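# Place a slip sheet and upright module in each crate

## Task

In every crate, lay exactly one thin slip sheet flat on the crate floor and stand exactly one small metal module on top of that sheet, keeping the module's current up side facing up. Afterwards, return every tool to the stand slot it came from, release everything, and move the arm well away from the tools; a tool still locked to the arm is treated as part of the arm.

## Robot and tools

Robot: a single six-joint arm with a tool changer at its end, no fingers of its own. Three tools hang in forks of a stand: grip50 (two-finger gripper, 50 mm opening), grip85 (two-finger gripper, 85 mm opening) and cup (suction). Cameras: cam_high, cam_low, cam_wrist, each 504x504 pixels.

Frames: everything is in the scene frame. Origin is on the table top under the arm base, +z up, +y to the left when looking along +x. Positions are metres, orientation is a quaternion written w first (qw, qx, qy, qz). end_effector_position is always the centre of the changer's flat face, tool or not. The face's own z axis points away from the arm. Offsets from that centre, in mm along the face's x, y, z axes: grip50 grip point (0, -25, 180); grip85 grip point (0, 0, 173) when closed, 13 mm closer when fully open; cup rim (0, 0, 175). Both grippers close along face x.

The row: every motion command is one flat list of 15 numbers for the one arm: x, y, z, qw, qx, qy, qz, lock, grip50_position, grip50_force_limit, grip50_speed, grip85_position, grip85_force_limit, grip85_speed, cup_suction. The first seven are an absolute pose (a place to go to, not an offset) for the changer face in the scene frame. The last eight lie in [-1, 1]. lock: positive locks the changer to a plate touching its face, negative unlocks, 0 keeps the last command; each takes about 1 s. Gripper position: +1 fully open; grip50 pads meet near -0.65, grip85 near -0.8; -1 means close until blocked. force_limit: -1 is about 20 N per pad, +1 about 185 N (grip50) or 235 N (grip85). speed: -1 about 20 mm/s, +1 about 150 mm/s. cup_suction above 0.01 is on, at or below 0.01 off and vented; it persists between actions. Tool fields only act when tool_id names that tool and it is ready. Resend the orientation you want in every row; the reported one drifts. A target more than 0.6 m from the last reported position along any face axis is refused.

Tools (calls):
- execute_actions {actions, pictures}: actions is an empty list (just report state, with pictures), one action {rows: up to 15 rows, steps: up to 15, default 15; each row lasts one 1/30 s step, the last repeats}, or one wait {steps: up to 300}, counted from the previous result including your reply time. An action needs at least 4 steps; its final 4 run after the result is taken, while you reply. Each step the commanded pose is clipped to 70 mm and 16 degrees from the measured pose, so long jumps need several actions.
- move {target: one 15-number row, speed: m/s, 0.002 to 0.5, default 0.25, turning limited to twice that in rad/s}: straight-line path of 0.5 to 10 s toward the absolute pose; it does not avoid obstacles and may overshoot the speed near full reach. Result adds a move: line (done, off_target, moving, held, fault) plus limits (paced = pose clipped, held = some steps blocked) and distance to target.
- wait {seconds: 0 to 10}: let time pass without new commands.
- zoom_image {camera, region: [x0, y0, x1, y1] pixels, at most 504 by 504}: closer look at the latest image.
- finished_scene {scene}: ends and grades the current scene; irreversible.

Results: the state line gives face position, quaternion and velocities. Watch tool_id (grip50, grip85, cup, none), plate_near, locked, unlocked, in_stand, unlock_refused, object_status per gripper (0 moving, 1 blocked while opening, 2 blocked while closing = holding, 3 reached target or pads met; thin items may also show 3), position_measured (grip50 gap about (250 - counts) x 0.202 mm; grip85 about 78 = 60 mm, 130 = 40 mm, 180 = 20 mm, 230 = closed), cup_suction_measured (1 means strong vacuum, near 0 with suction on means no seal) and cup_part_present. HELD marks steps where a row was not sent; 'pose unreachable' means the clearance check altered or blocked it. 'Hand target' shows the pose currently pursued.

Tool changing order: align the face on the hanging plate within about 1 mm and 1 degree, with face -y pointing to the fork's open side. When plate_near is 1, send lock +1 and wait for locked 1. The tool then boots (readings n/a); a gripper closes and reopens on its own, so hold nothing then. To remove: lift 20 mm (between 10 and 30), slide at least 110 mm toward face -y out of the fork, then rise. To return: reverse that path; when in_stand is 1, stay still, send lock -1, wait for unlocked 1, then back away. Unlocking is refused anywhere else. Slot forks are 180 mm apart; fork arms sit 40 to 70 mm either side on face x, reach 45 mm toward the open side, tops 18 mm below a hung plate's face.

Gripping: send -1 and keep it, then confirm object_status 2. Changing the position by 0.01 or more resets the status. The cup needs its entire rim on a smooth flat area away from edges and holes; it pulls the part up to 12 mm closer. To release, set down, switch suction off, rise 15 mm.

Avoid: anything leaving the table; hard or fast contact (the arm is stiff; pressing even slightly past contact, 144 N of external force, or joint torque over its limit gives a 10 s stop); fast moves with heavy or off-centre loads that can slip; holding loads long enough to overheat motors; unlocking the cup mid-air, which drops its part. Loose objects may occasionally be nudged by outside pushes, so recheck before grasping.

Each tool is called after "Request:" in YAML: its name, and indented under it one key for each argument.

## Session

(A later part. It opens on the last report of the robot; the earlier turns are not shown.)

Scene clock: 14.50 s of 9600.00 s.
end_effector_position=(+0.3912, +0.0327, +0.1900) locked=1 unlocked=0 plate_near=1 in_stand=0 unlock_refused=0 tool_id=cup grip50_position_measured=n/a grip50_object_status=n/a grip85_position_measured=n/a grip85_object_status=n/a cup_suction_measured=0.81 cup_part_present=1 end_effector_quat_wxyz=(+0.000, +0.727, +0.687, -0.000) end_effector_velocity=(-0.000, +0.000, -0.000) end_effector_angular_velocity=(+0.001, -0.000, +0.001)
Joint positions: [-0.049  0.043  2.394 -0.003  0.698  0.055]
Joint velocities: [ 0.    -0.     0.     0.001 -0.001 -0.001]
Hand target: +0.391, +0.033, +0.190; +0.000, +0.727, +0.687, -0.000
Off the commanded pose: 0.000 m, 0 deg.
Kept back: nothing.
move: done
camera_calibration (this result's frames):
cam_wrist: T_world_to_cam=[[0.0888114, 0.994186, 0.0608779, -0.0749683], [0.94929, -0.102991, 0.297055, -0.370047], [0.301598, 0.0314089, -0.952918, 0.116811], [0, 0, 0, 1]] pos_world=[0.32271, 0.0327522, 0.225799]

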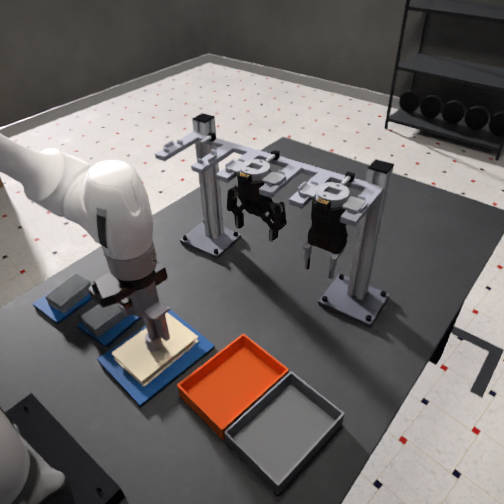

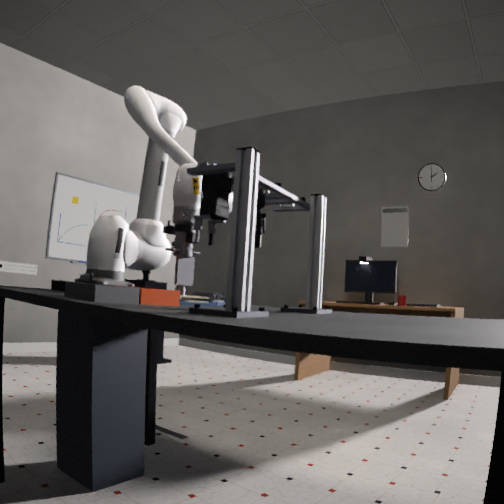

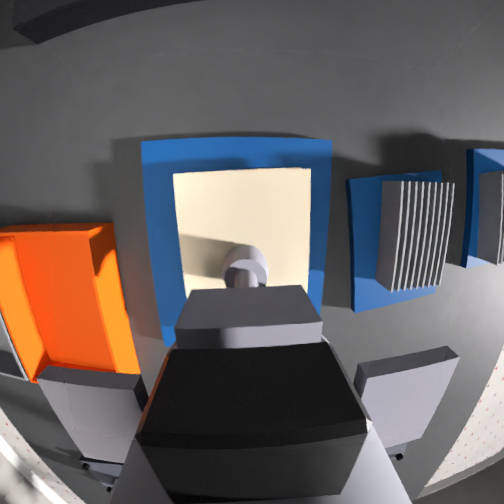

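Request:
move:
  target: [0.3912, 0.0327, 0.222, 0, 0.7266, 0.6871, 0, 0, 1, 0, 0, 1, -0.7, 0, 1]
  speed: 0.12

Request:
move:
  target: [0.427, -0.169, 0.222, 0, 0.7501, 0.6613, 0, 0, 1, 0, 0, 1, -0.7, 0, 1]
  speed: 0.3

Request:
zoom_image:
  camera: "cam_wrist"
  region: [130, 130, 350, 300]

Scene clock: 16.63 s of 9600.00 s.
end_effector_position=(+0.3911, +0.0327, +0.2220) locked=1 unlocked=0 plate_near=1 in_stand=0 unlock_refused=0 tool_id=cup grip50_position_measured=n/a grip50_object_status=n/a grip85_position_measured=n/a grip85_object_status=n/a cup_suction_measured=0.94 cup_part_present=1 end_effector_quat_wxyz=(-0.000, +0.727, +0.687, +0.000) end_effector_velocity=(+0.000, -0.000, +0.000) end_effector_angular_velocity=(-0.001, -0.001, +0.002)
Joint positions: [-0.049 -0.012  2.366 -0.003  0.781  0.055]
Joint velocities: [ 0.    -0.001 -0.    -0.002 -0.001 -0.001]
Hand target: +0.391, +0.033, +0.222; -0.000, +0.727, +0.687, +0.000
Off the commanded pose: 0.000 m, 0 deg.
Kept back: nothing.
move: done
camera_calibration (this result's frames):
cam_wrist: T_world_to_cam=[[0.0888361, 0.994175, 0.0610227, -0.0769382], [0.949312, -0.103055, 0.296963, -0.379432], [0.301522, 0.0315485, -0.952937, 0.147394], [0, 0, 0, 1]] pos_world=[0.322591, 0.0327376, 0.25783]

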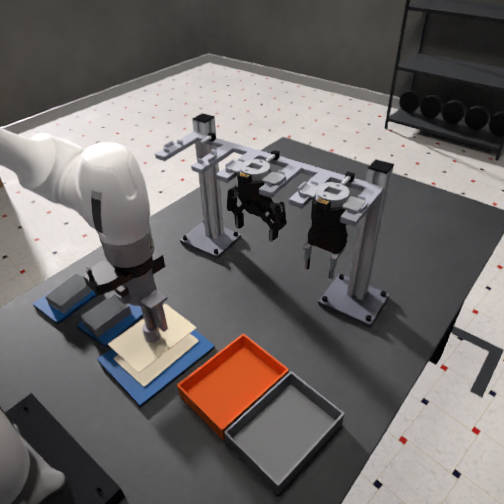

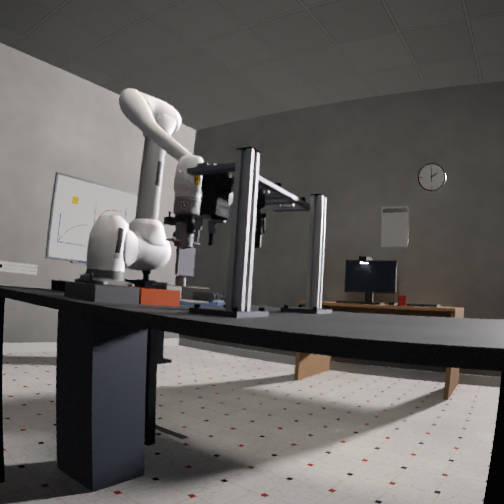

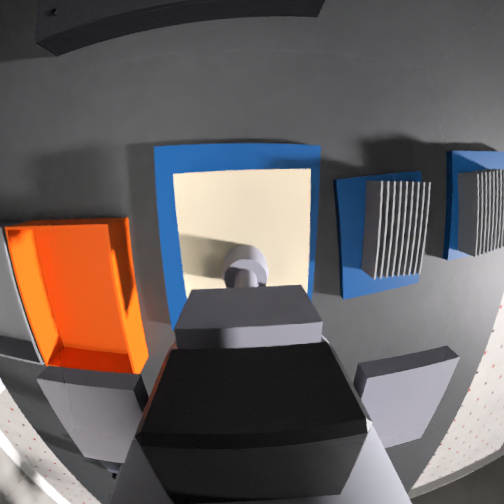

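Scene clock: 17.73 s of 9600.00 s.
end_effector_position=(+0.4269, -0.1693, +0.2221) locked=1 unlocked=0 plate_near=1 in_stand=0 unlock_refused=0 tool_id=cup grip50_position_measured=n/a grip50_object_status=n/a grip85_position_measured=n/a grip85_object_status=n/a cup_suction_measured=0.94 cup_part_present=1 end_effector_quat_wxyz=(+0.000, +0.750, +0.661, -0.000) end_effector_velocity=(+0.000, -0.000, -0.000) end_effector_angular_velocity=(+0.000, +0.001, +0.001)
Joint positions: [-0.499  0.091  2.255  0.     0.788 -0.328]
Joint velocities: [-0.     0.001 -0.001 -0.001  0.    -0.001]
Hand target: +0.427, -0.169, +0.222; +0.000, +0.750, +0.661, -0.000
Off the commanded pose: 0.000 m, 0 deg.
Kept back: nothing.
move: done
camera_calibration (this result's frames):
cam_wrist: T_world_to_cam=[[0.157945, 0.985622, 0.060029, 0.0899697], [0.939739, -0.168704, 0.297371, -0.441353], [0.303223, 0.00944317, -0.952873, 0.138587], [0, 0, 0, 1]] pos_world=[0.358523, -0.164443, 0.257901]

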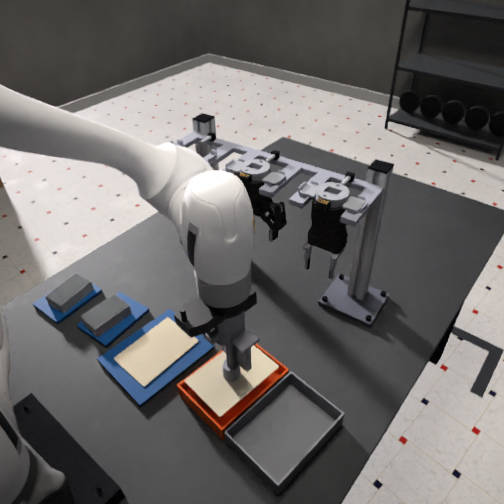

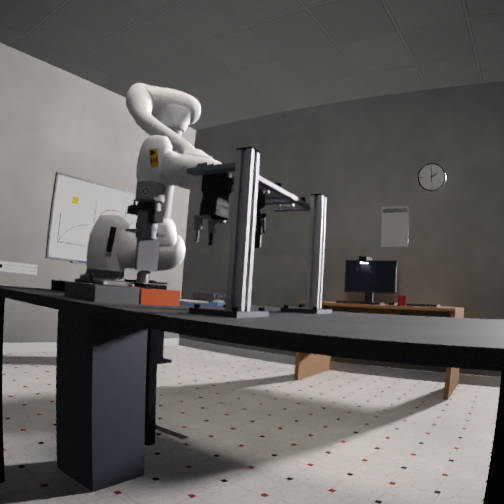

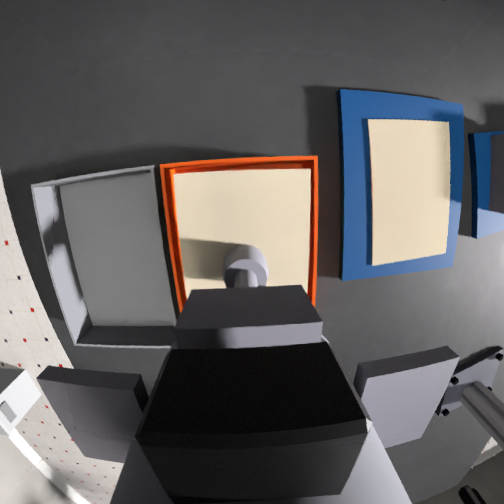

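Region (130, 130, 350, 300) of cam_wrist's 504x504 image, scaled by 2.291, with more detail than that image has; it fills the top 389 rows of this view, and the rest is white.

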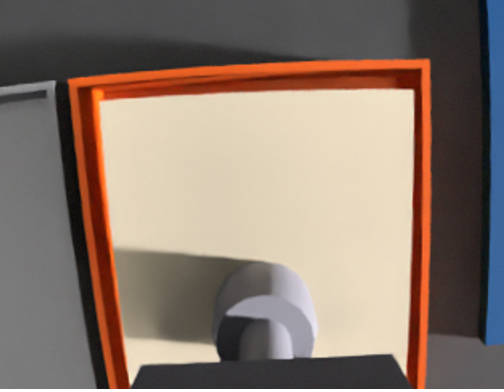

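Request:
move:
  target: [0.4289, -0.1702, 0.172, 0, 0.7443, 0.6678, 0, 0, 1, 0, 0, 1, -0.7, 0, 1]
  speed: 0.08

Request:
zoom_image:
  camera: "cam_wrist"
  region: [130, 130, 350, 300]

Scene clock: 19.00 s of 9600.00 s.
end_effector_position=(+0.4290, -0.1703, +0.1720) locked=1 unlocked=0 plate_near=1 in_stand=0 unlock_refused=0 tool_id=cup grip50_position_measured=n/a grip50_object_status=n/a grip85_position_measured=n/a grip85_object_status=n/a cup_suction_measured=0.94 cup_part_present=1 end_effector_quat_wxyz=(+0.000, +0.744, +0.668, -0.000) end_effector_velocity=(+0.000, -0.000, +0.001) end_effector_angular_velocity=(-0.001, -0.002, +0.001)
Joint positions: [-0.499  0.173  2.289  0.001  0.673 -0.346]
Joint velocities: [ 0.    -0.001 -0.     0.    -0.001 -0.001]
Hand target: +0.429, -0.170, +0.172; +0.000, +0.744, +0.668, -0.000
Off the commanded pose: 0.000 m, 0 deg.
Kept back: nothing.
move: done
camera_calibration (this result's frames):
cam_wrist: T_world_to_cam=[[0.140892, 0.988155, 0.0608285, 0.101224], [0.942577, -0.152679, 0.297049, -0.427048], [0.302818, 0.0154836, -0.952923, 0.0913654], [0, 0, 0, 1]] pos_world=[0.360597, -0.166641, 0.207761]

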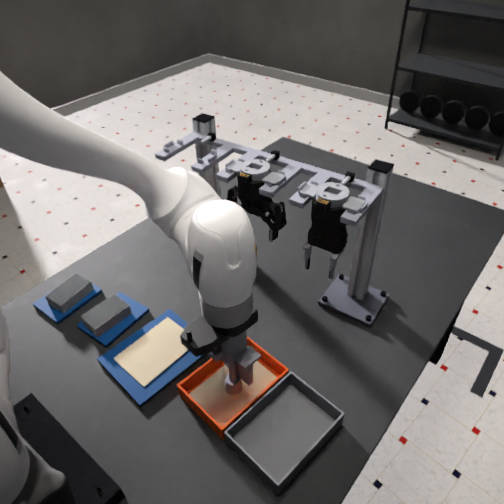

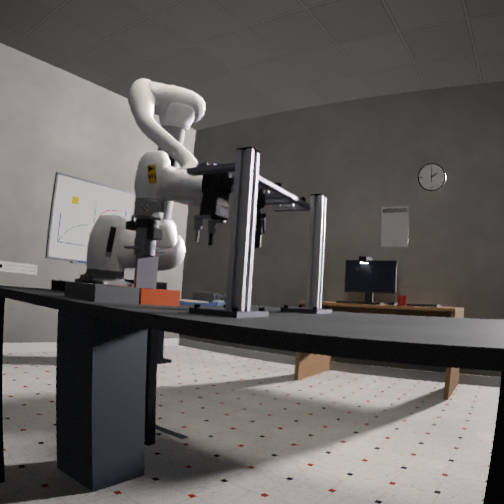

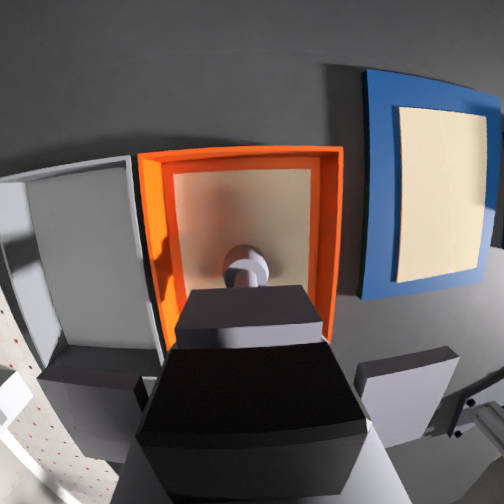

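Region (130, 130, 350, 300) of cam_wrist's 504x504 image, scaled by 2.291, with more detail than that image has; it fills the top 389 rows of this view, and the rest is white.

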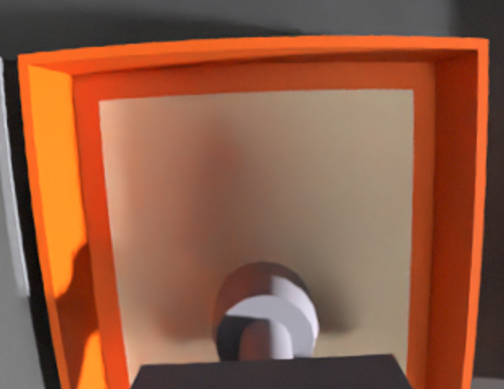

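Request:
execute_actions:
  actions:
    - {"rows": [[0.4289, -0.1702, 0.172, 0, 0.7443, 0.6678, 0, 0, 1, 0, 0, 1, -0.7, 0, 0]], "steps": 15}

Scene clock: 19.47 s of 9600.00 s.
end_effector_position=(+0.4289, -0.1702, +0.1720) locked=1 unlocked=0 plate_near=1 in_stand=0 unlock_refused=0 tool_id=cup grip50_position_measured=n/a grip50_object_status=n/a grip85_position_measured=n/a grip85_object_status=n/a cup_suction_measured=0.00 cup_part_present=0 end_effector_quat_wxyz=(-0.000, +0.744, +0.668, -0.000) end_effector_velocity=(-0.000, -0.000, +0.002) end_effector_angular_velocity=(-0.001, -0.002, -0.000)
Joint positions: [-0.499  0.173  2.289  0.002  0.673 -0.346]
Joint velocities: [-0.    -0.004 -0.    -0.     0.001  0.   ]
Steps of this call (steps 1 to 3: nothing new was sent; steps 4 to 14: the first 11 steps of this action). Readings (end_effector_position | what the end effector reports):
4: (+0.4290, -0.1703, +0.1719) | locked=1 unlocked=0 plate_near=1 in_stand=0 unlock_refused=0 tool_id=cup grip50_position_measured=n/a grip50_object_status=n/a grip85_position_measured=n/a grip85_object_status=n/a cup_suction_measured=0.80 cup_part_present=1
5: (+0.4290, -0.1702, +0.1719) | locked=1 unlocked=0 plate_near=1 in_stand=0 unlock_refused=0 tool_id=cup grip50_position_measured=n/a grip50_object_status=n/a grip85_position_measured=n/a grip85_object_status=n/a cup_suction_measured=0.45 cup_part_present=1
7: (+0.4289, -0.1702, +0.1719) | locked=1 unlocked=0 plate_near=1 in_stand=0 unlock_refused=0 tool_id=cup grip50_position_measured=n/a grip50_object_status=n/a grip85_position_measured=n/a grip85_object_status=n/a cup_suction_measured=0.05 cup_part_present=0
11: (+0.4289, -0.1702, +0.1719) | locked=1 unlocked=0 plate_near=1 in_stand=0 unlock_refused=0 tool_id=cup grip50_position_measured=n/a grip50_object_status=n/a grip85_position_measured=n/a grip85_object_status=n/a cup_suction_measured=0.00 cup_part_present=0
14: the state above

Request:
move:
  target: [0.4289, -0.1702, 0.238, 0, 0.7443, 0.6678, 0, 0, 1, 0, 0, 1, -0.7, 0, 0]
  speed: 0.2

Request:
move:
  target: [0.3901, 0.0308, 0.203, 0, 0.7175, 0.6965, 0, 0, 1, 0, 0, 1, -0.7, 0, 0]
  speed: 0.3

Request:
zoom_image:
  camera: "cam_wrist"
  region: [150, 130, 350, 300]

Scene clock: 20.57 s of 9600.00 s.
end_effector_position=(+0.4287, -0.1701, +0.2380) locked=1 unlocked=0 plate_near=1 in_stand=0 unlock_refused=0 tool_id=cup grip50_position_measured=n/a grip50_object_status=n/a grip85_position_measured=n/a grip85_object_status=n/a cup_suction_measured=0.00 cup_part_present=0 end_effector_quat_wxyz=(-0.000, +0.744, +0.668, +0.000) end_effector_velocity=(+0.000, -0.000, +0.000) end_effector_angular_velocity=(-0.001, +0.000, -0.001)
Joint positions: [-0.499  0.071  2.238  0.002  0.826 -0.346]
Joint velocities: [-0.     0.    -0.    -0.002 -0.     0.002]
Hand target: +0.429, -0.170, +0.238; -0.000, +0.744, +0.668, +0.000
Off your previous action's commanded pose: 0.000 m, 0 deg at its last step (step 4 of this call).
Off the commanded pose: 0.000 m, 0 deg.
Kept back: nothing.
move: done
camera_calibration (this result's frames):
cam_wrist: T_world_to_cam=[[0.140672, 0.988167, 0.0611322, 0.0970747], [0.942615, -0.152561, 0.296987, -0.446374], [0.3028, 0.0158463, -0.952923, 0.154488], [0, 0, 0, 1]] pos_world=[0.360324, -0.166473, 0.273848]

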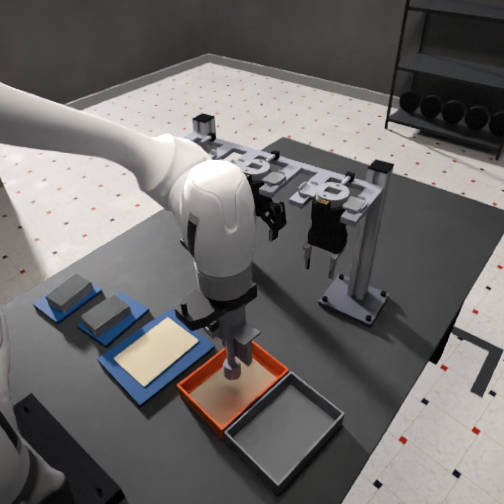

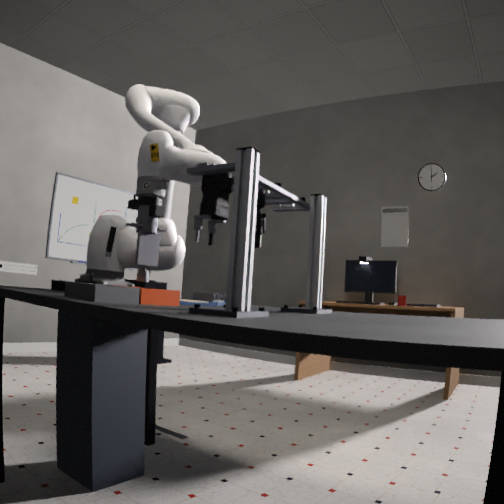

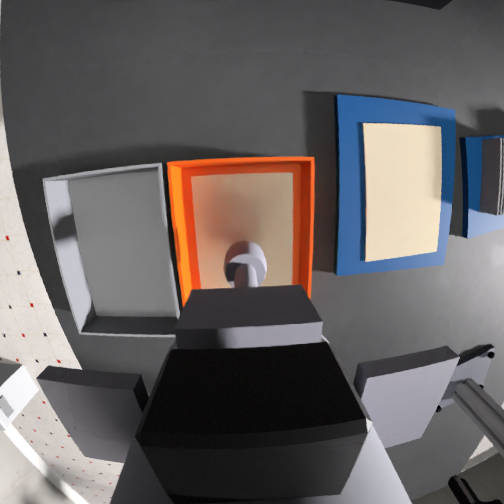

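Scene clock: 21.70 s of 9600.00 s.
end_effector_position=(+0.3902, +0.0311, +0.2028) locked=1 unlocked=0 plate_near=1 in_stand=0 unlock_refused=0 tool_id=cup grip50_position_measured=n/a grip50_object_status=n/a grip85_position_measured=n/a grip85_object_status=n/a cup_suction_measured=0.00 cup_part_present=0 end_effector_quat_wxyz=(-0.000, +0.718, +0.696, +0.000) end_effector_velocity=(+0.000, +0.000, -0.000) end_effector_angular_velocity=(-0.000, +0.001, +0.001)
Joint positions: [-0.053  0.019  2.385 -0.002  0.732  0.024]
Joint velocities: [ 0.     0.001 -0.001 -0.     0.001  0.   ]
Hand target: +0.390, +0.031, +0.203; -0.000, +0.718, +0.696, +0.000
Off the commanded pose: 0.000 m, 0 deg.
Kept back: nothing.
move: done
camera_calibration (this result's frames):
cam_wrist: T_world_to_cam=[[0.0629508, 0.996102, 0.0617916, -0.0641763], [0.951722, -0.0785539, 0.296739, -0.374738], [0.300436, 0.0401285, -0.952957, 0.12959], [0, 0, 0, 1]] pos_world=[0.321753, 0.0292888, 0.238658]

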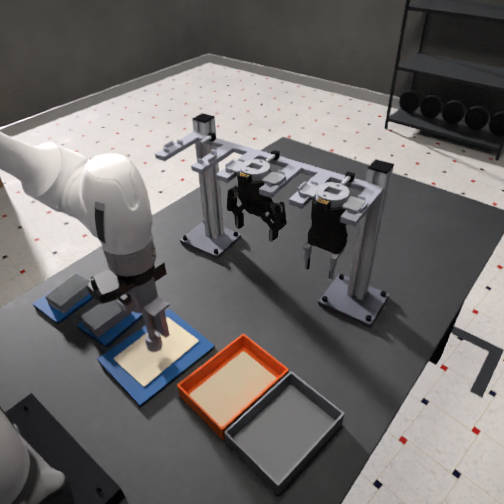

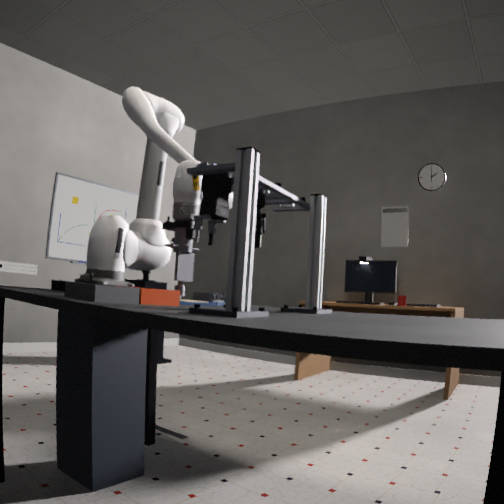

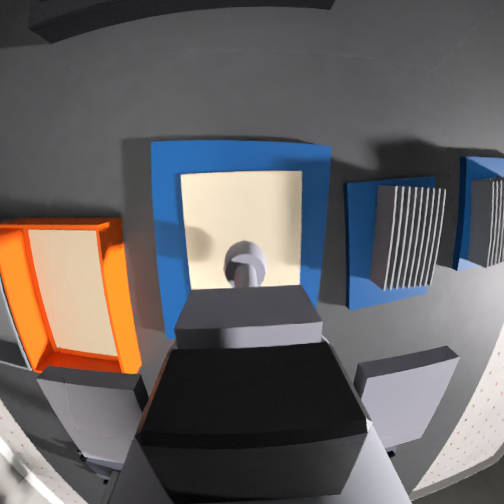

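Region (150, 130, 350, 300) of cam_wrist's 504x504 image, scaled by 2.520, with more detail than that image has; it fills the top 428 rows of this view, and the rest is white.

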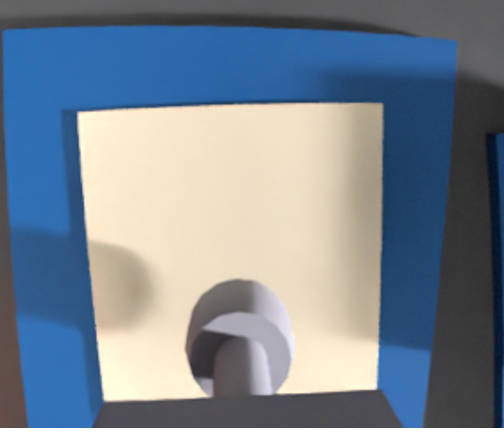

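Request:
move:
  target: [0.3901, 0.0301, 0.1880, 0, 0.7200, 0.6940, 0, 0, 1, 0, 0, 1, -0.7, 0, 1]
  speed: 0.03

Scene clock: 22.67 s of 9600.00 s.
end_effector_position=(+0.3901, +0.0301, +0.1880) locked=1 unlocked=0 plate_near=1 in_stand=0 unlock_refused=0 tool_id=cup grip50_position_measured=n/a grip50_object_status=n/a grip85_position_measured=n/a grip85_object_status=n/a cup_suction_measured=0.73 cup_part_present=1 end_effector_quat_wxyz=(+0.000, +0.720, +0.694, -0.000) end_effector_velocity=(-0.000, +0.000, +0.000) end_effector_angular_velocity=(+0.001, -0.000, -0.001)
Joint positions: [-0.056  0.045  2.397 -0.003  0.693  0.03 ]
Joint velocities: [-0.    -0.001  0.     0.002 -0.     0.   ]
Hand target: +0.390, +0.030, +0.188; +0.000, +0.720, +0.694, -0.000
Off the commanded pose: 0.000 m, 0 deg.
Kept back: nothing.
move: done
camera_calibration (this result's frames):
cam_wrist: T_world_to_cam=[[0.0698733, 0.995695, 0.0608964, -0.0648079], [0.951075, -0.0849104, 0.297065, -0.369944], [0.300957, 0.0371601, -0.952914, 0.11538], [0, 0, 0, 1]] pos_world=[0.321649, 0.0288292, 0.223791]

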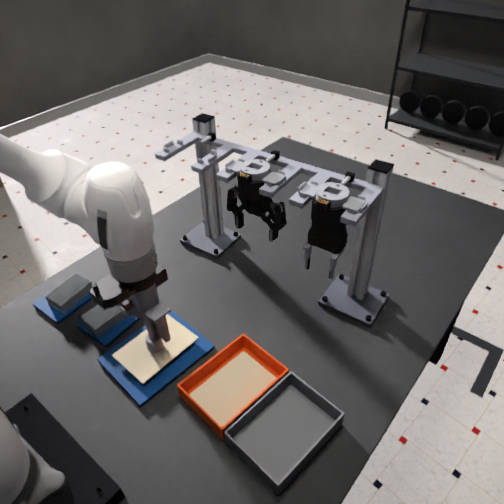

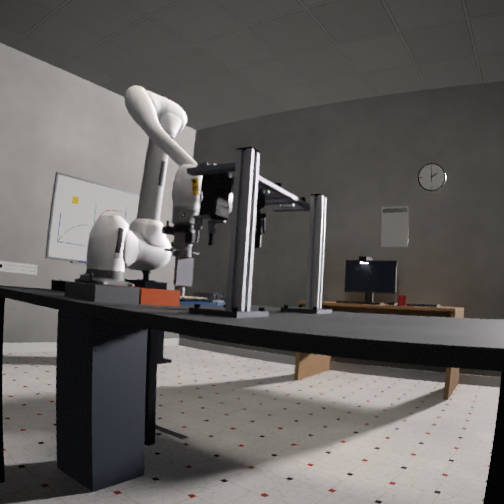

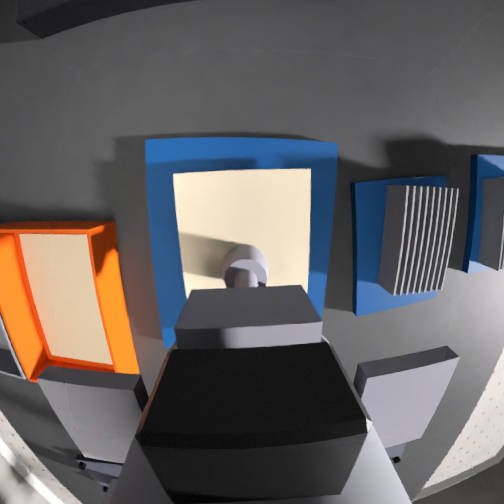

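Request:
move:
  target: [0.3901, 0.0301, 0.222, 0, 0.7200, 0.6940, 0, 0, 1, 0, 0, 1, -0.7, 0, 1]
  speed: 0.12

Request:
move:
  target: [0.4135, -0.3125, 0.222, 0, 0.7461, 0.6659, 0, 0, 1, 0, 0, 1, -0.7, 0, 1]
  speed: 0.35

Request:
zoom_image:
  camera: "cam_wrist"
  region: [130, 130, 350, 300]

Scene clock: 23.60 s of 9600.00 s.
end_effector_position=(+0.3900, +0.0301, +0.2220) locked=1 unlocked=0 plate_near=1 in_stand=0 unlock_refused=0 tool_id=cup grip50_position_measured=n/a grip50_object_status=n/a grip85_position_measured=n/a grip85_object_status=n/a cup_suction_measured=0.94 cup_part_present=1 end_effector_quat_wxyz=(-0.000, +0.720, +0.694, +0.000) end_effector_velocity=(+0.000, +0.000, +0.000) end_effector_angular_velocity=(+0.001, -0.000, +0.001)
Joint positions: [-0.055 -0.014  2.368 -0.003  0.781  0.029]
Joint velocities: [ 0.     0.    -0.     0.001 -0.    -0.001]
Hand target: +0.390, +0.030, +0.222; -0.000, +0.720, +0.694, +0.000
Off the commanded pose: 0.000 m, 0 deg.
Kept back: nothing.
move: done
camera_calibration (this result's frames):
cam_wrist: T_world_to_cam=[[0.069835, 0.99569, 0.0610285, -0.0668946], [0.951106, -0.0849097, 0.296963, -0.379896], [0.300865, 0.0373062, -0.952937, 0.147895], [0, 0, 0, 1]] pos_world=[0.321496, 0.0288321, 0.257832]

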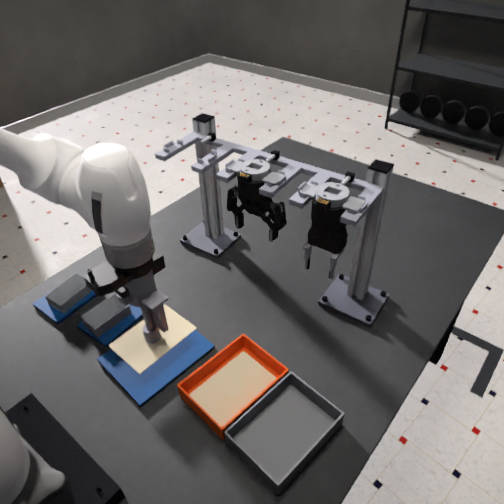

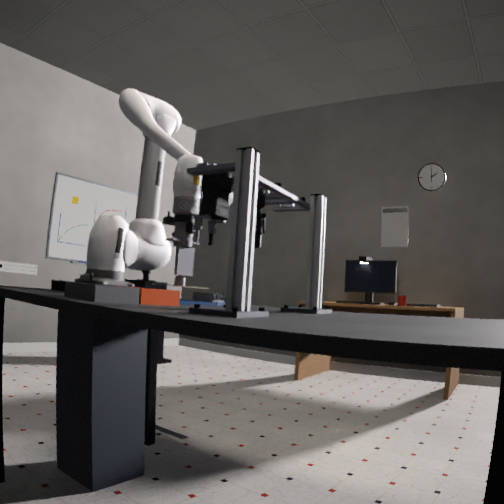

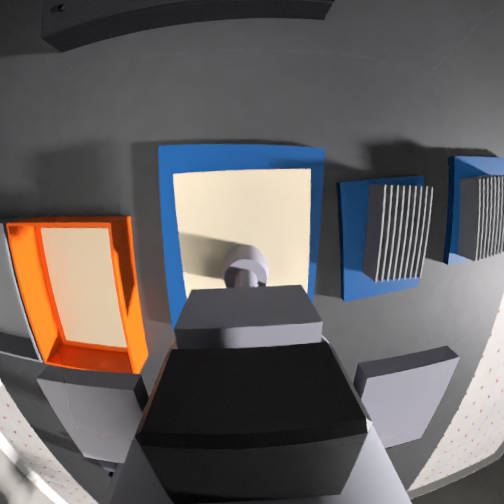

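Scene clock: 25.00 s of 9600.00 s.
end_effector_position=(+0.4132, -0.3129, +0.2222) locked=1 unlocked=0 plate_near=1 in_stand=0 unlock_refused=0 tool_id=cup grip50_position_measured=n/a grip50_object_status=n/a grip85_position_measured=n/a grip85_object_status=n/a cup_suction_measured=0.94 cup_part_present=1 end_effector_quat_wxyz=(+0.001, +0.746, +0.666, -0.000) end_effector_velocity=(+0.001, -0.001, -0.000) end_effector_angular_velocity=(+0.001, -0.000, -0.002)
Joint positions: [-0.762  0.176  2.152  0.002  0.807 -0.604]
Joint velocities: [-0.     0.002 -0.001  0.001 -0.     0.001]
Hand target: +0.413, -0.313, +0.222; +0.001, +0.746, +0.666, -0.000
Off the commanded pose: 0.001 m, 0 deg.
Kept back: nothing.
move: done
camera_calibration (this result's frames):
cam_wrist: T_world_to_cam=[[0.145905, 0.987509, 0.0594738, 0.239377], [0.941755, -0.157055, 0.297375, -0.449992], [0.303001, 0.0126211, -0.952907, 0.145268], [0, 0, 0, 1]] pos_world=[0.344839, -0.308894, 0.258007]

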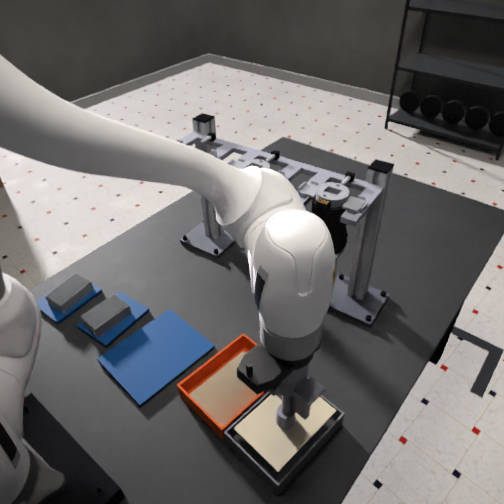

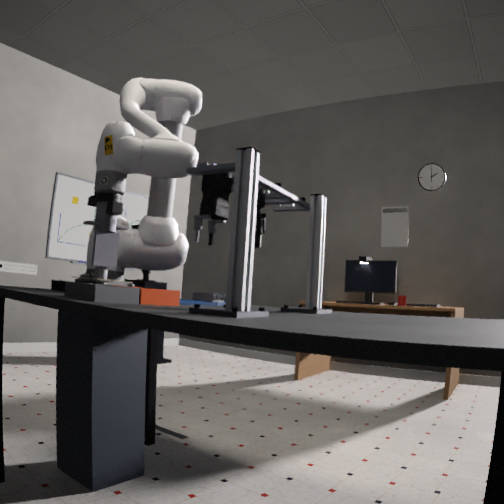

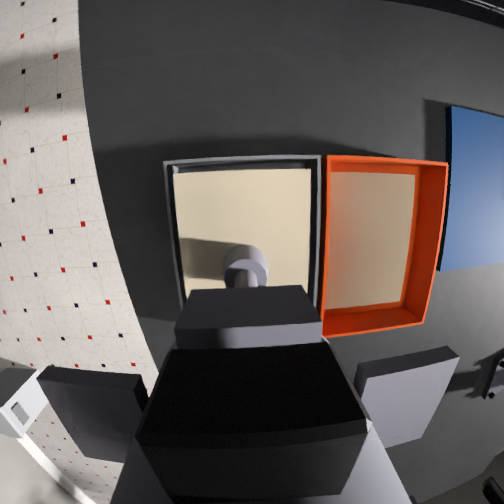

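Region (130, 130, 350, 300) of cam_wrist's 504x504 image, scaled by 2.291, with more detail than that image has; it fills the top 389 rows of this view, and the rest is white.

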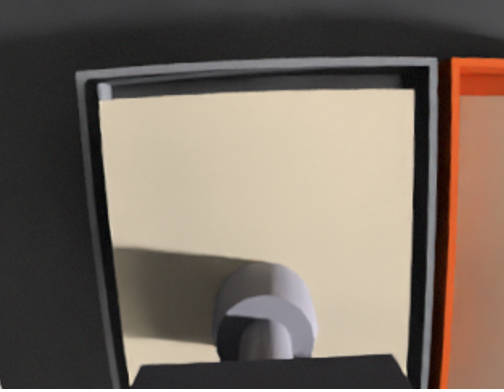

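Request:
move:
  target: [0.4134, -0.3118, 0.172, 0, 0.7461, 0.6659, 0, 0, 1, 0, 0, 1, -0.7, 0, 1]
  speed: 0.08

Request:
execute_actions:
  actions:
    - {"rows": [[0.4134, -0.3118, 0.172, 0, 0.7461, 0.6659, 0, 0, 1, 0, 0, 1, -0.7, 0, 0]], "steps": 10}

Request:
move:
  target: [0.4134, -0.3118, 0.225, 0, 0.7461, 0.6659, 0, 0, 1, 0, 0, 1, -0.7, 0, 0]
  speed: 0.2

Scene clock: 26.17 s of 9600.00 s.
end_effector_position=(+0.4135, -0.3119, +0.1720) locked=1 unlocked=0 plate_near=1 in_stand=0 unlock_refused=0 tool_id=cup grip50_position_measured=n/a grip50_object_status=n/a grip85_position_measured=n/a grip85_object_status=n/a cup_suction_measured=0.94 cup_part_present=1 end_effector_quat_wxyz=(+0.000, +0.746, +0.666, -0.000) end_effector_velocity=(-0.000, -0.000, -0.000) end_effector_angular_velocity=(+0.001, -0.000, -0.001)
Joint positions: [-0.761  0.247  2.187  0.004  0.701 -0.604]
Joint velocities: [-0.001  0.001 -0.     0.001 -0.    -0.001]
Hand target: +0.413, -0.312, +0.172; +0.000, +0.746, +0.666, -0.000
Off the commanded pose: 0.000 m, 0 deg.
Kept back: nothing.
move: done
camera_calibration (this result's frames):
cam_wrist: T_world_to_cam=[[0.146045, 0.987405, 0.0608492, 0.24098], [0.941773, -0.1576, 0.297029, -0.435241], [0.302878, 0.0139264, -0.952928, 0.0977513], [0, 0, 0, 1]] pos_world=[0.345098, -0.3079, 0.207766]

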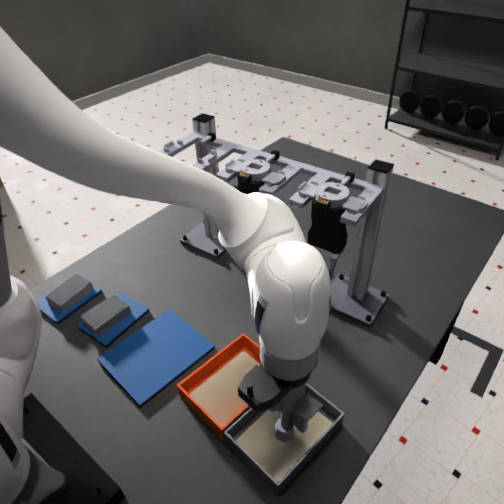

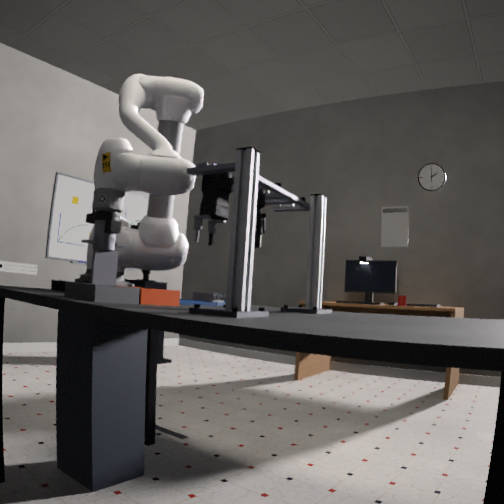

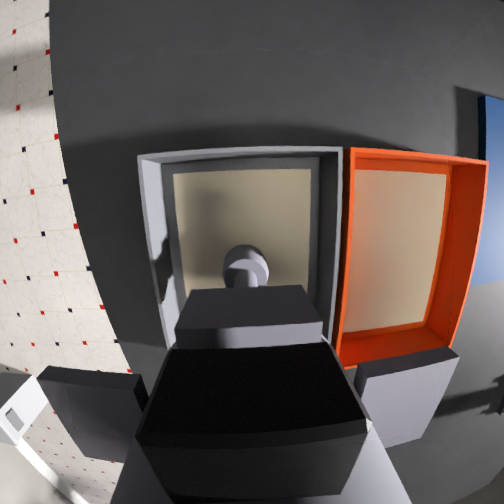

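Scene clock: 26.37 s of 9600.00 s.
end_effector_position=(+0.4134, -0.3118, +0.1719) locked=1 unlocked=0 plate_near=1 in_stand=0 unlock_refused=0 tool_id=cup grip50_position_measured=n/a grip50_object_status=n/a grip85_position_measured=n/a grip85_object_status=n/a cup_suction_measured=0.00 cup_part_present=0 end_effector_quat_wxyz=(-0.000, +0.746, +0.666, -0.000) end_effector_velocity=(+0.000, +0.000, -0.001) end_effector_angular_velocity=(+0.001, +0.001, -0.000)
Joint positions: [-0.761  0.247  2.188  0.004  0.701 -0.604]
Joint velocities: [ 0.     0.001 -0.     0.     0.     0.   ]
Steps of this call (steps 1 to 6: the first 6 steps of this action). Readings (end_effector_position | what the end effector reports):
1: (+0.4135, -0.3119, +0.1720) | locked=1 unlocked=0 plate_near=1 in_stand=0 unlock_refused=0 tool_id=cup grip50_position_measured=n/a grip50_object_status=n/a grip85_position_measured=n/a grip85_object_status=n/a cup_suction_measured=0.80 cup_part_present=1
2: (+0.4135, -0.3119, +0.1719) | locked=1 unlocked=0 plate_near=1 in_stand=0 unlock_refused=0 tool_id=cup grip50_position_measured=n/a grip50_object_status=n/a grip85_position_measured=n/a grip85_object_status=n/a cup_suction_measured=0.45 cup_part_present=1
4: (+0.4134, -0.3118, +0.1719) | locked=1 unlocked=0 plate_near=1 in_stand=0 unlock_refused=0 tool_id=cup grip50_position_measured=n/a grip50_object_status=n/a grip85_position_measured=n/a grip85_object_status=n/a cup_suction_measured=0.05 cup_part_present=0
6: the state above

Scene clock: 27.30 s of 9600.00 s.
end_effector_position=(+0.4133, -0.3117, +0.2250) locked=1 unlocked=0 plate_near=1 in_stand=0 unlock_refused=0 tool_id=cup grip50_position_measured=n/a grip50_object_status=n/a grip85_position_measured=n/a grip85_object_status=n/a cup_suction_measured=0.00 cup_part_present=0 end_effector_quat_wxyz=(-0.000, +0.746, +0.666, +0.000) end_effector_velocity=(+0.000, -0.000, +0.000) end_effector_angular_velocity=(-0.000, -0.001, +0.001)
Joint positions: [-0.761  0.171  2.151  0.004  0.813 -0.604]
Joint velocities: [ 0.     0.    -0.001  0.    -0.    -0.   ]
Hand target: +0.413, -0.312, +0.225; -0.000, +0.746, +0.666, +0.000
Off your previous action's commanded pose: 0.000 m, 0 deg at its last step (step 4 of this call).
Off the commanded pose: 0.000 m, 0 deg.
Kept back: nothing.
move: done
camera_calibration (this result's frames):
cam_wrist: T_world_to_cam=[[0.145717, 0.98744, 0.0610649, 0.237661], [0.941825, -0.157353, 0.296994, -0.450721], [0.302872, 0.0142354, -0.952925, 0.148459], [0, 0, 0, 1]] pos_world=[0.344905, -0.307711, 0.260819]

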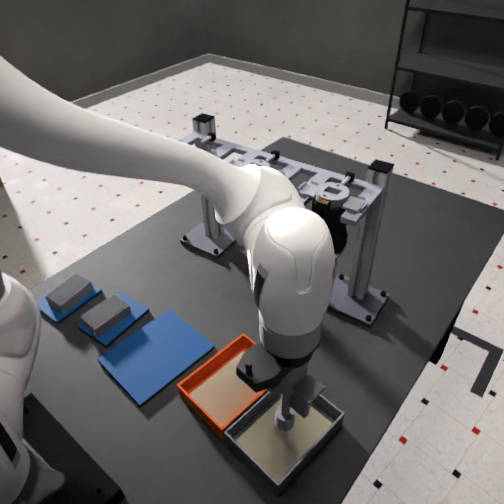

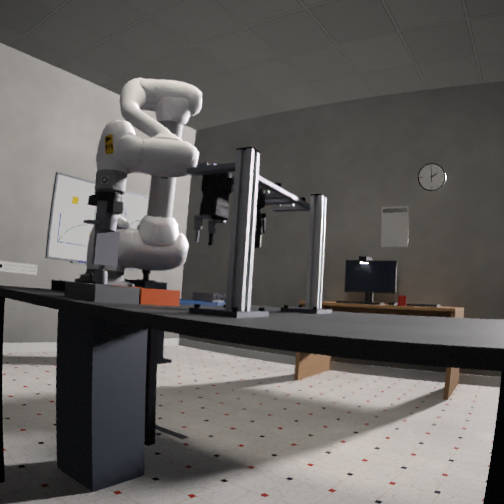

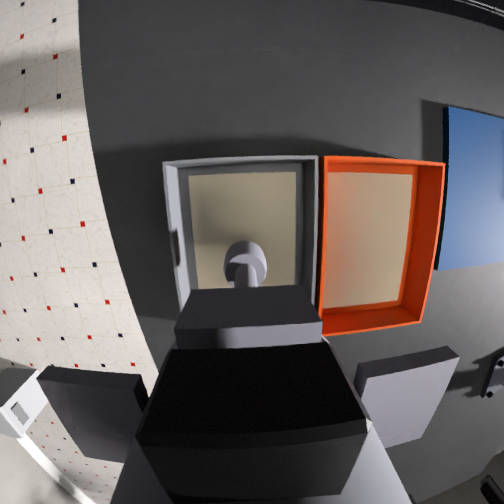

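Request:
move:
  target: [0.5577, 0.1499, 0.383, 0, 0.6756, 0.7373, 0, 0, 1, 0, 0, 1, -0.7, 0, 0]
  speed: 0.45

Request:
move:
  target: [0.6772, 0.1604, 0.383, 0, 0.6756, 0.7373, 0, 0, 1, 0, 0, 1, -0.7, 0, 0]
  speed: 0.15

Request:
move:
  target: [0.6772, 0.1604, 0.3633, 0, 0.6756, 0.7373, 0, 0, 1, 0, 0, 1, -0.7, 0, 0]
  speed: 0.03

Scene clock: 29.13 s of 9600.00 s.
end_effector_position=(+0.5574, +0.1503, +0.3832) locked=1 unlocked=0 plate_near=1 in_stand=0 unlock_refused=0 tool_id=cup grip50_position_measured=n/a grip50_object_status=n/a grip85_position_measured=n/a grip85_object_status=n/a cup_suction_measured=0.00 cup_part_present=0 end_effector_quat_wxyz=(-0.001, +0.675, +0.737, +0.001) end_effector_velocity=(+0.000, +0.001, +0.001) end_effector_angular_velocity=(+0.001, -0.001, -0.001)
Joint positions: [ 0.16   0.103  1.891 -0.001  1.143  0.119]
Joint velocities: [ 0.001 -0.    -0.001  0.001  0.001  0.002]
Hand target: +0.557, +0.150, +0.383; -0.001, +0.675, +0.737, +0.001
Off the commanded pose: 0.001 m, 0 deg.
Kept back: nothing.
move: done
camera_calibration (this result's frames):
cam_wrist: T_world_to_cam=[[-0.0542197, 0.996539, 0.0630114, -0.139863], [0.9544, 0.0331677, 0.296682, -0.596298], [0.293565, 0.0762241, -0.952895, 0.244828], [0, 0, 0, 1]] pos_world=[0.48965, 0.140495, 0.419019]

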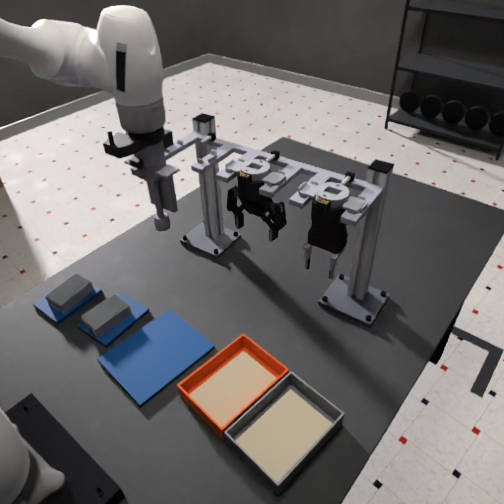

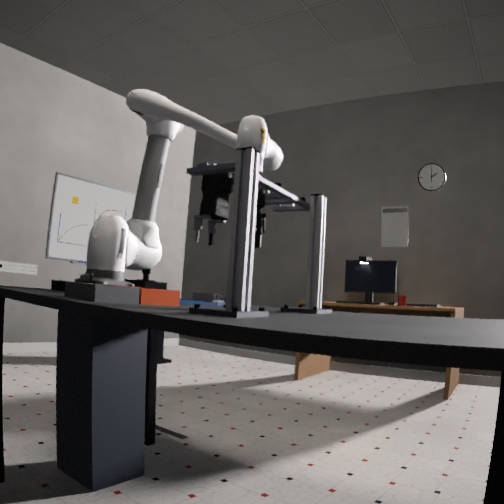

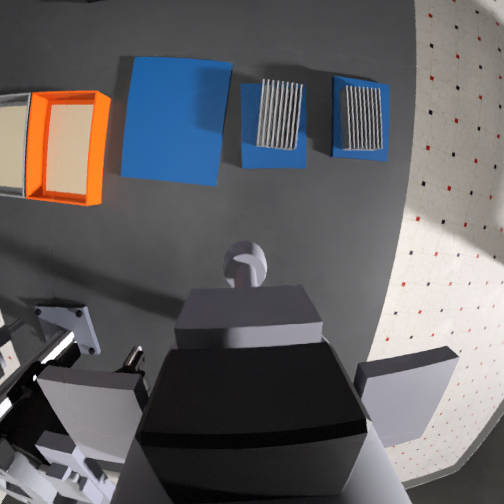

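Scene clock: 30.23 s of 9600.00 s.
end_effector_position=(+0.6771, +0.1603, +0.3832) locked=1 unlocked=0 plate_near=1 in_stand=0 unlock_refused=0 tool_id=cup grip50_position_measured=n/a grip50_object_status=n/a grip85_position_measured=n/a grip85_object_status=n/a cup_suction_measured=0.00 cup_part_present=0 end_effector_quat_wxyz=(+0.000, +0.676, +0.737, +0.000) end_effector_velocity=(-0.000, +0.000, +0.002) end_effector_angular_velocity=(+0.002, -0.002, -0.003)
Joint positions: [ 0.139  0.282  1.668 -0.003  1.185  0.099]
Joint velocities: [-0.    -0.002 -0.001  0.001  0.     0.002]
Hand target: +0.677, +0.160, +0.383; +0.000, +0.676, +0.737, +0.000
Off the commanded pose: 0.000 m, 0 deg.
Kept back: nothing.
move: done
camera_calibration (this result's frames):
cam_wrist: T_world_to_cam=[[-0.0539101, 0.996686, 0.0609081, -0.14274], [0.95427, 0.033462, 0.297066, -0.710974], [0.294044, 0.0741377, -0.952912, 0.208936], [0, 0, 0, 1]] pos_world=[0.60933, 0.150568, 0.418999]

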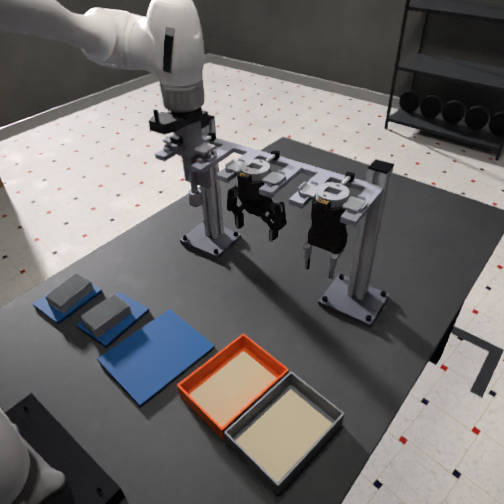

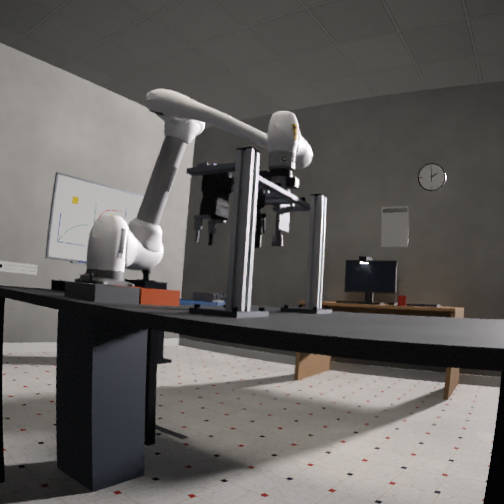

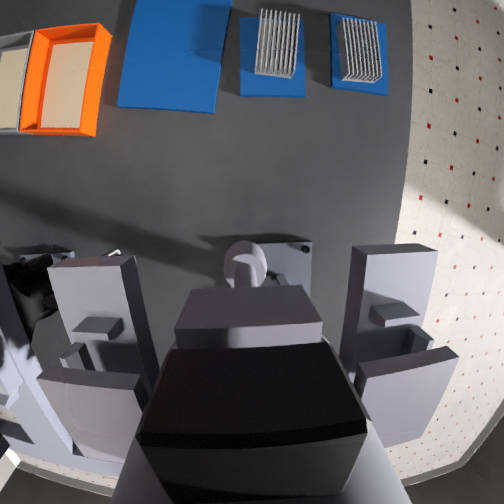

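Scene clock: 31.13 s of 9600.00 s.
end_effector_position=(+0.6773, +0.1604, +0.3633) locked=1 unlocked=0 plate_near=1 in_stand=1 unlock_refused=0 tool_id=cup grip50_position_measured=n/a grip50_object_status=n/a grip85_position_measured=n/a grip85_object_status=n/a cup_suction_measured=0.00 cup_part_present=0 end_effector_quat_wxyz=(+0.000, +0.676, +0.737, -0.000) end_effector_velocity=(-0.000, -0.000, +0.000) end_effector_angular_velocity=(+0.002, -0.000, -0.001)
Joint positions: [ 0.139  0.295  1.689 -0.003  1.151  0.099]
Joint velocities: [-0.001 -0.001  0.     0.002  0.    -0.001]
Hand target: +0.677, +0.160, +0.363; +0.000, +0.676, +0.737, -0.000
Off the commanded pose: 0.000 m, 0 deg.
Kept back: nothing.
move: done
camera_calibration (this result's frames):
cam_wrist: T_world_to_cam=[[-0.0538511, 0.99669, 0.0608993, -0.141643], [0.95428, 0.03341, 0.297042, -0.705168], [0.294024, 0.074111, -0.95292, 0.189947], [0, 0, 0, 1]] pos_world=[0.609451, 0.150657, 0.399095]

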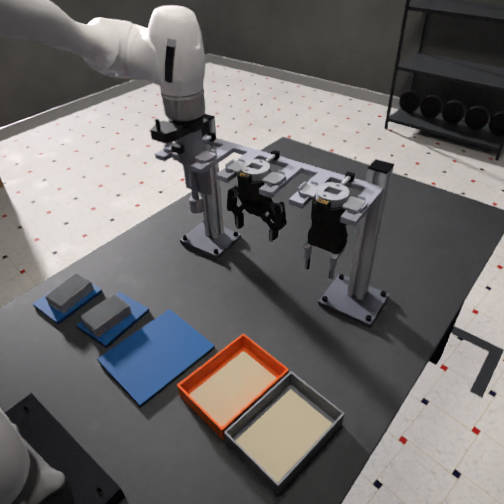

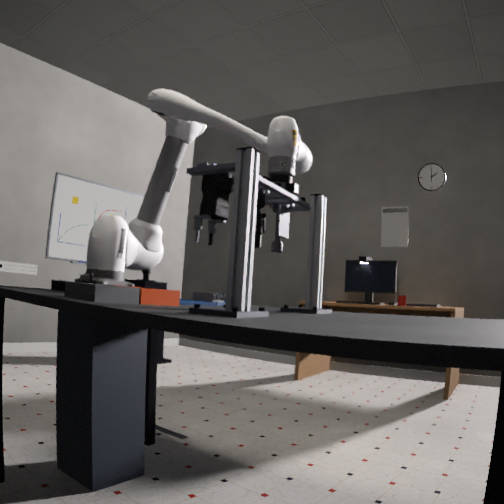

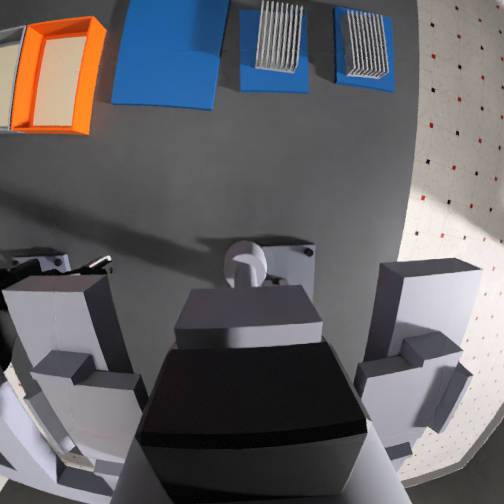

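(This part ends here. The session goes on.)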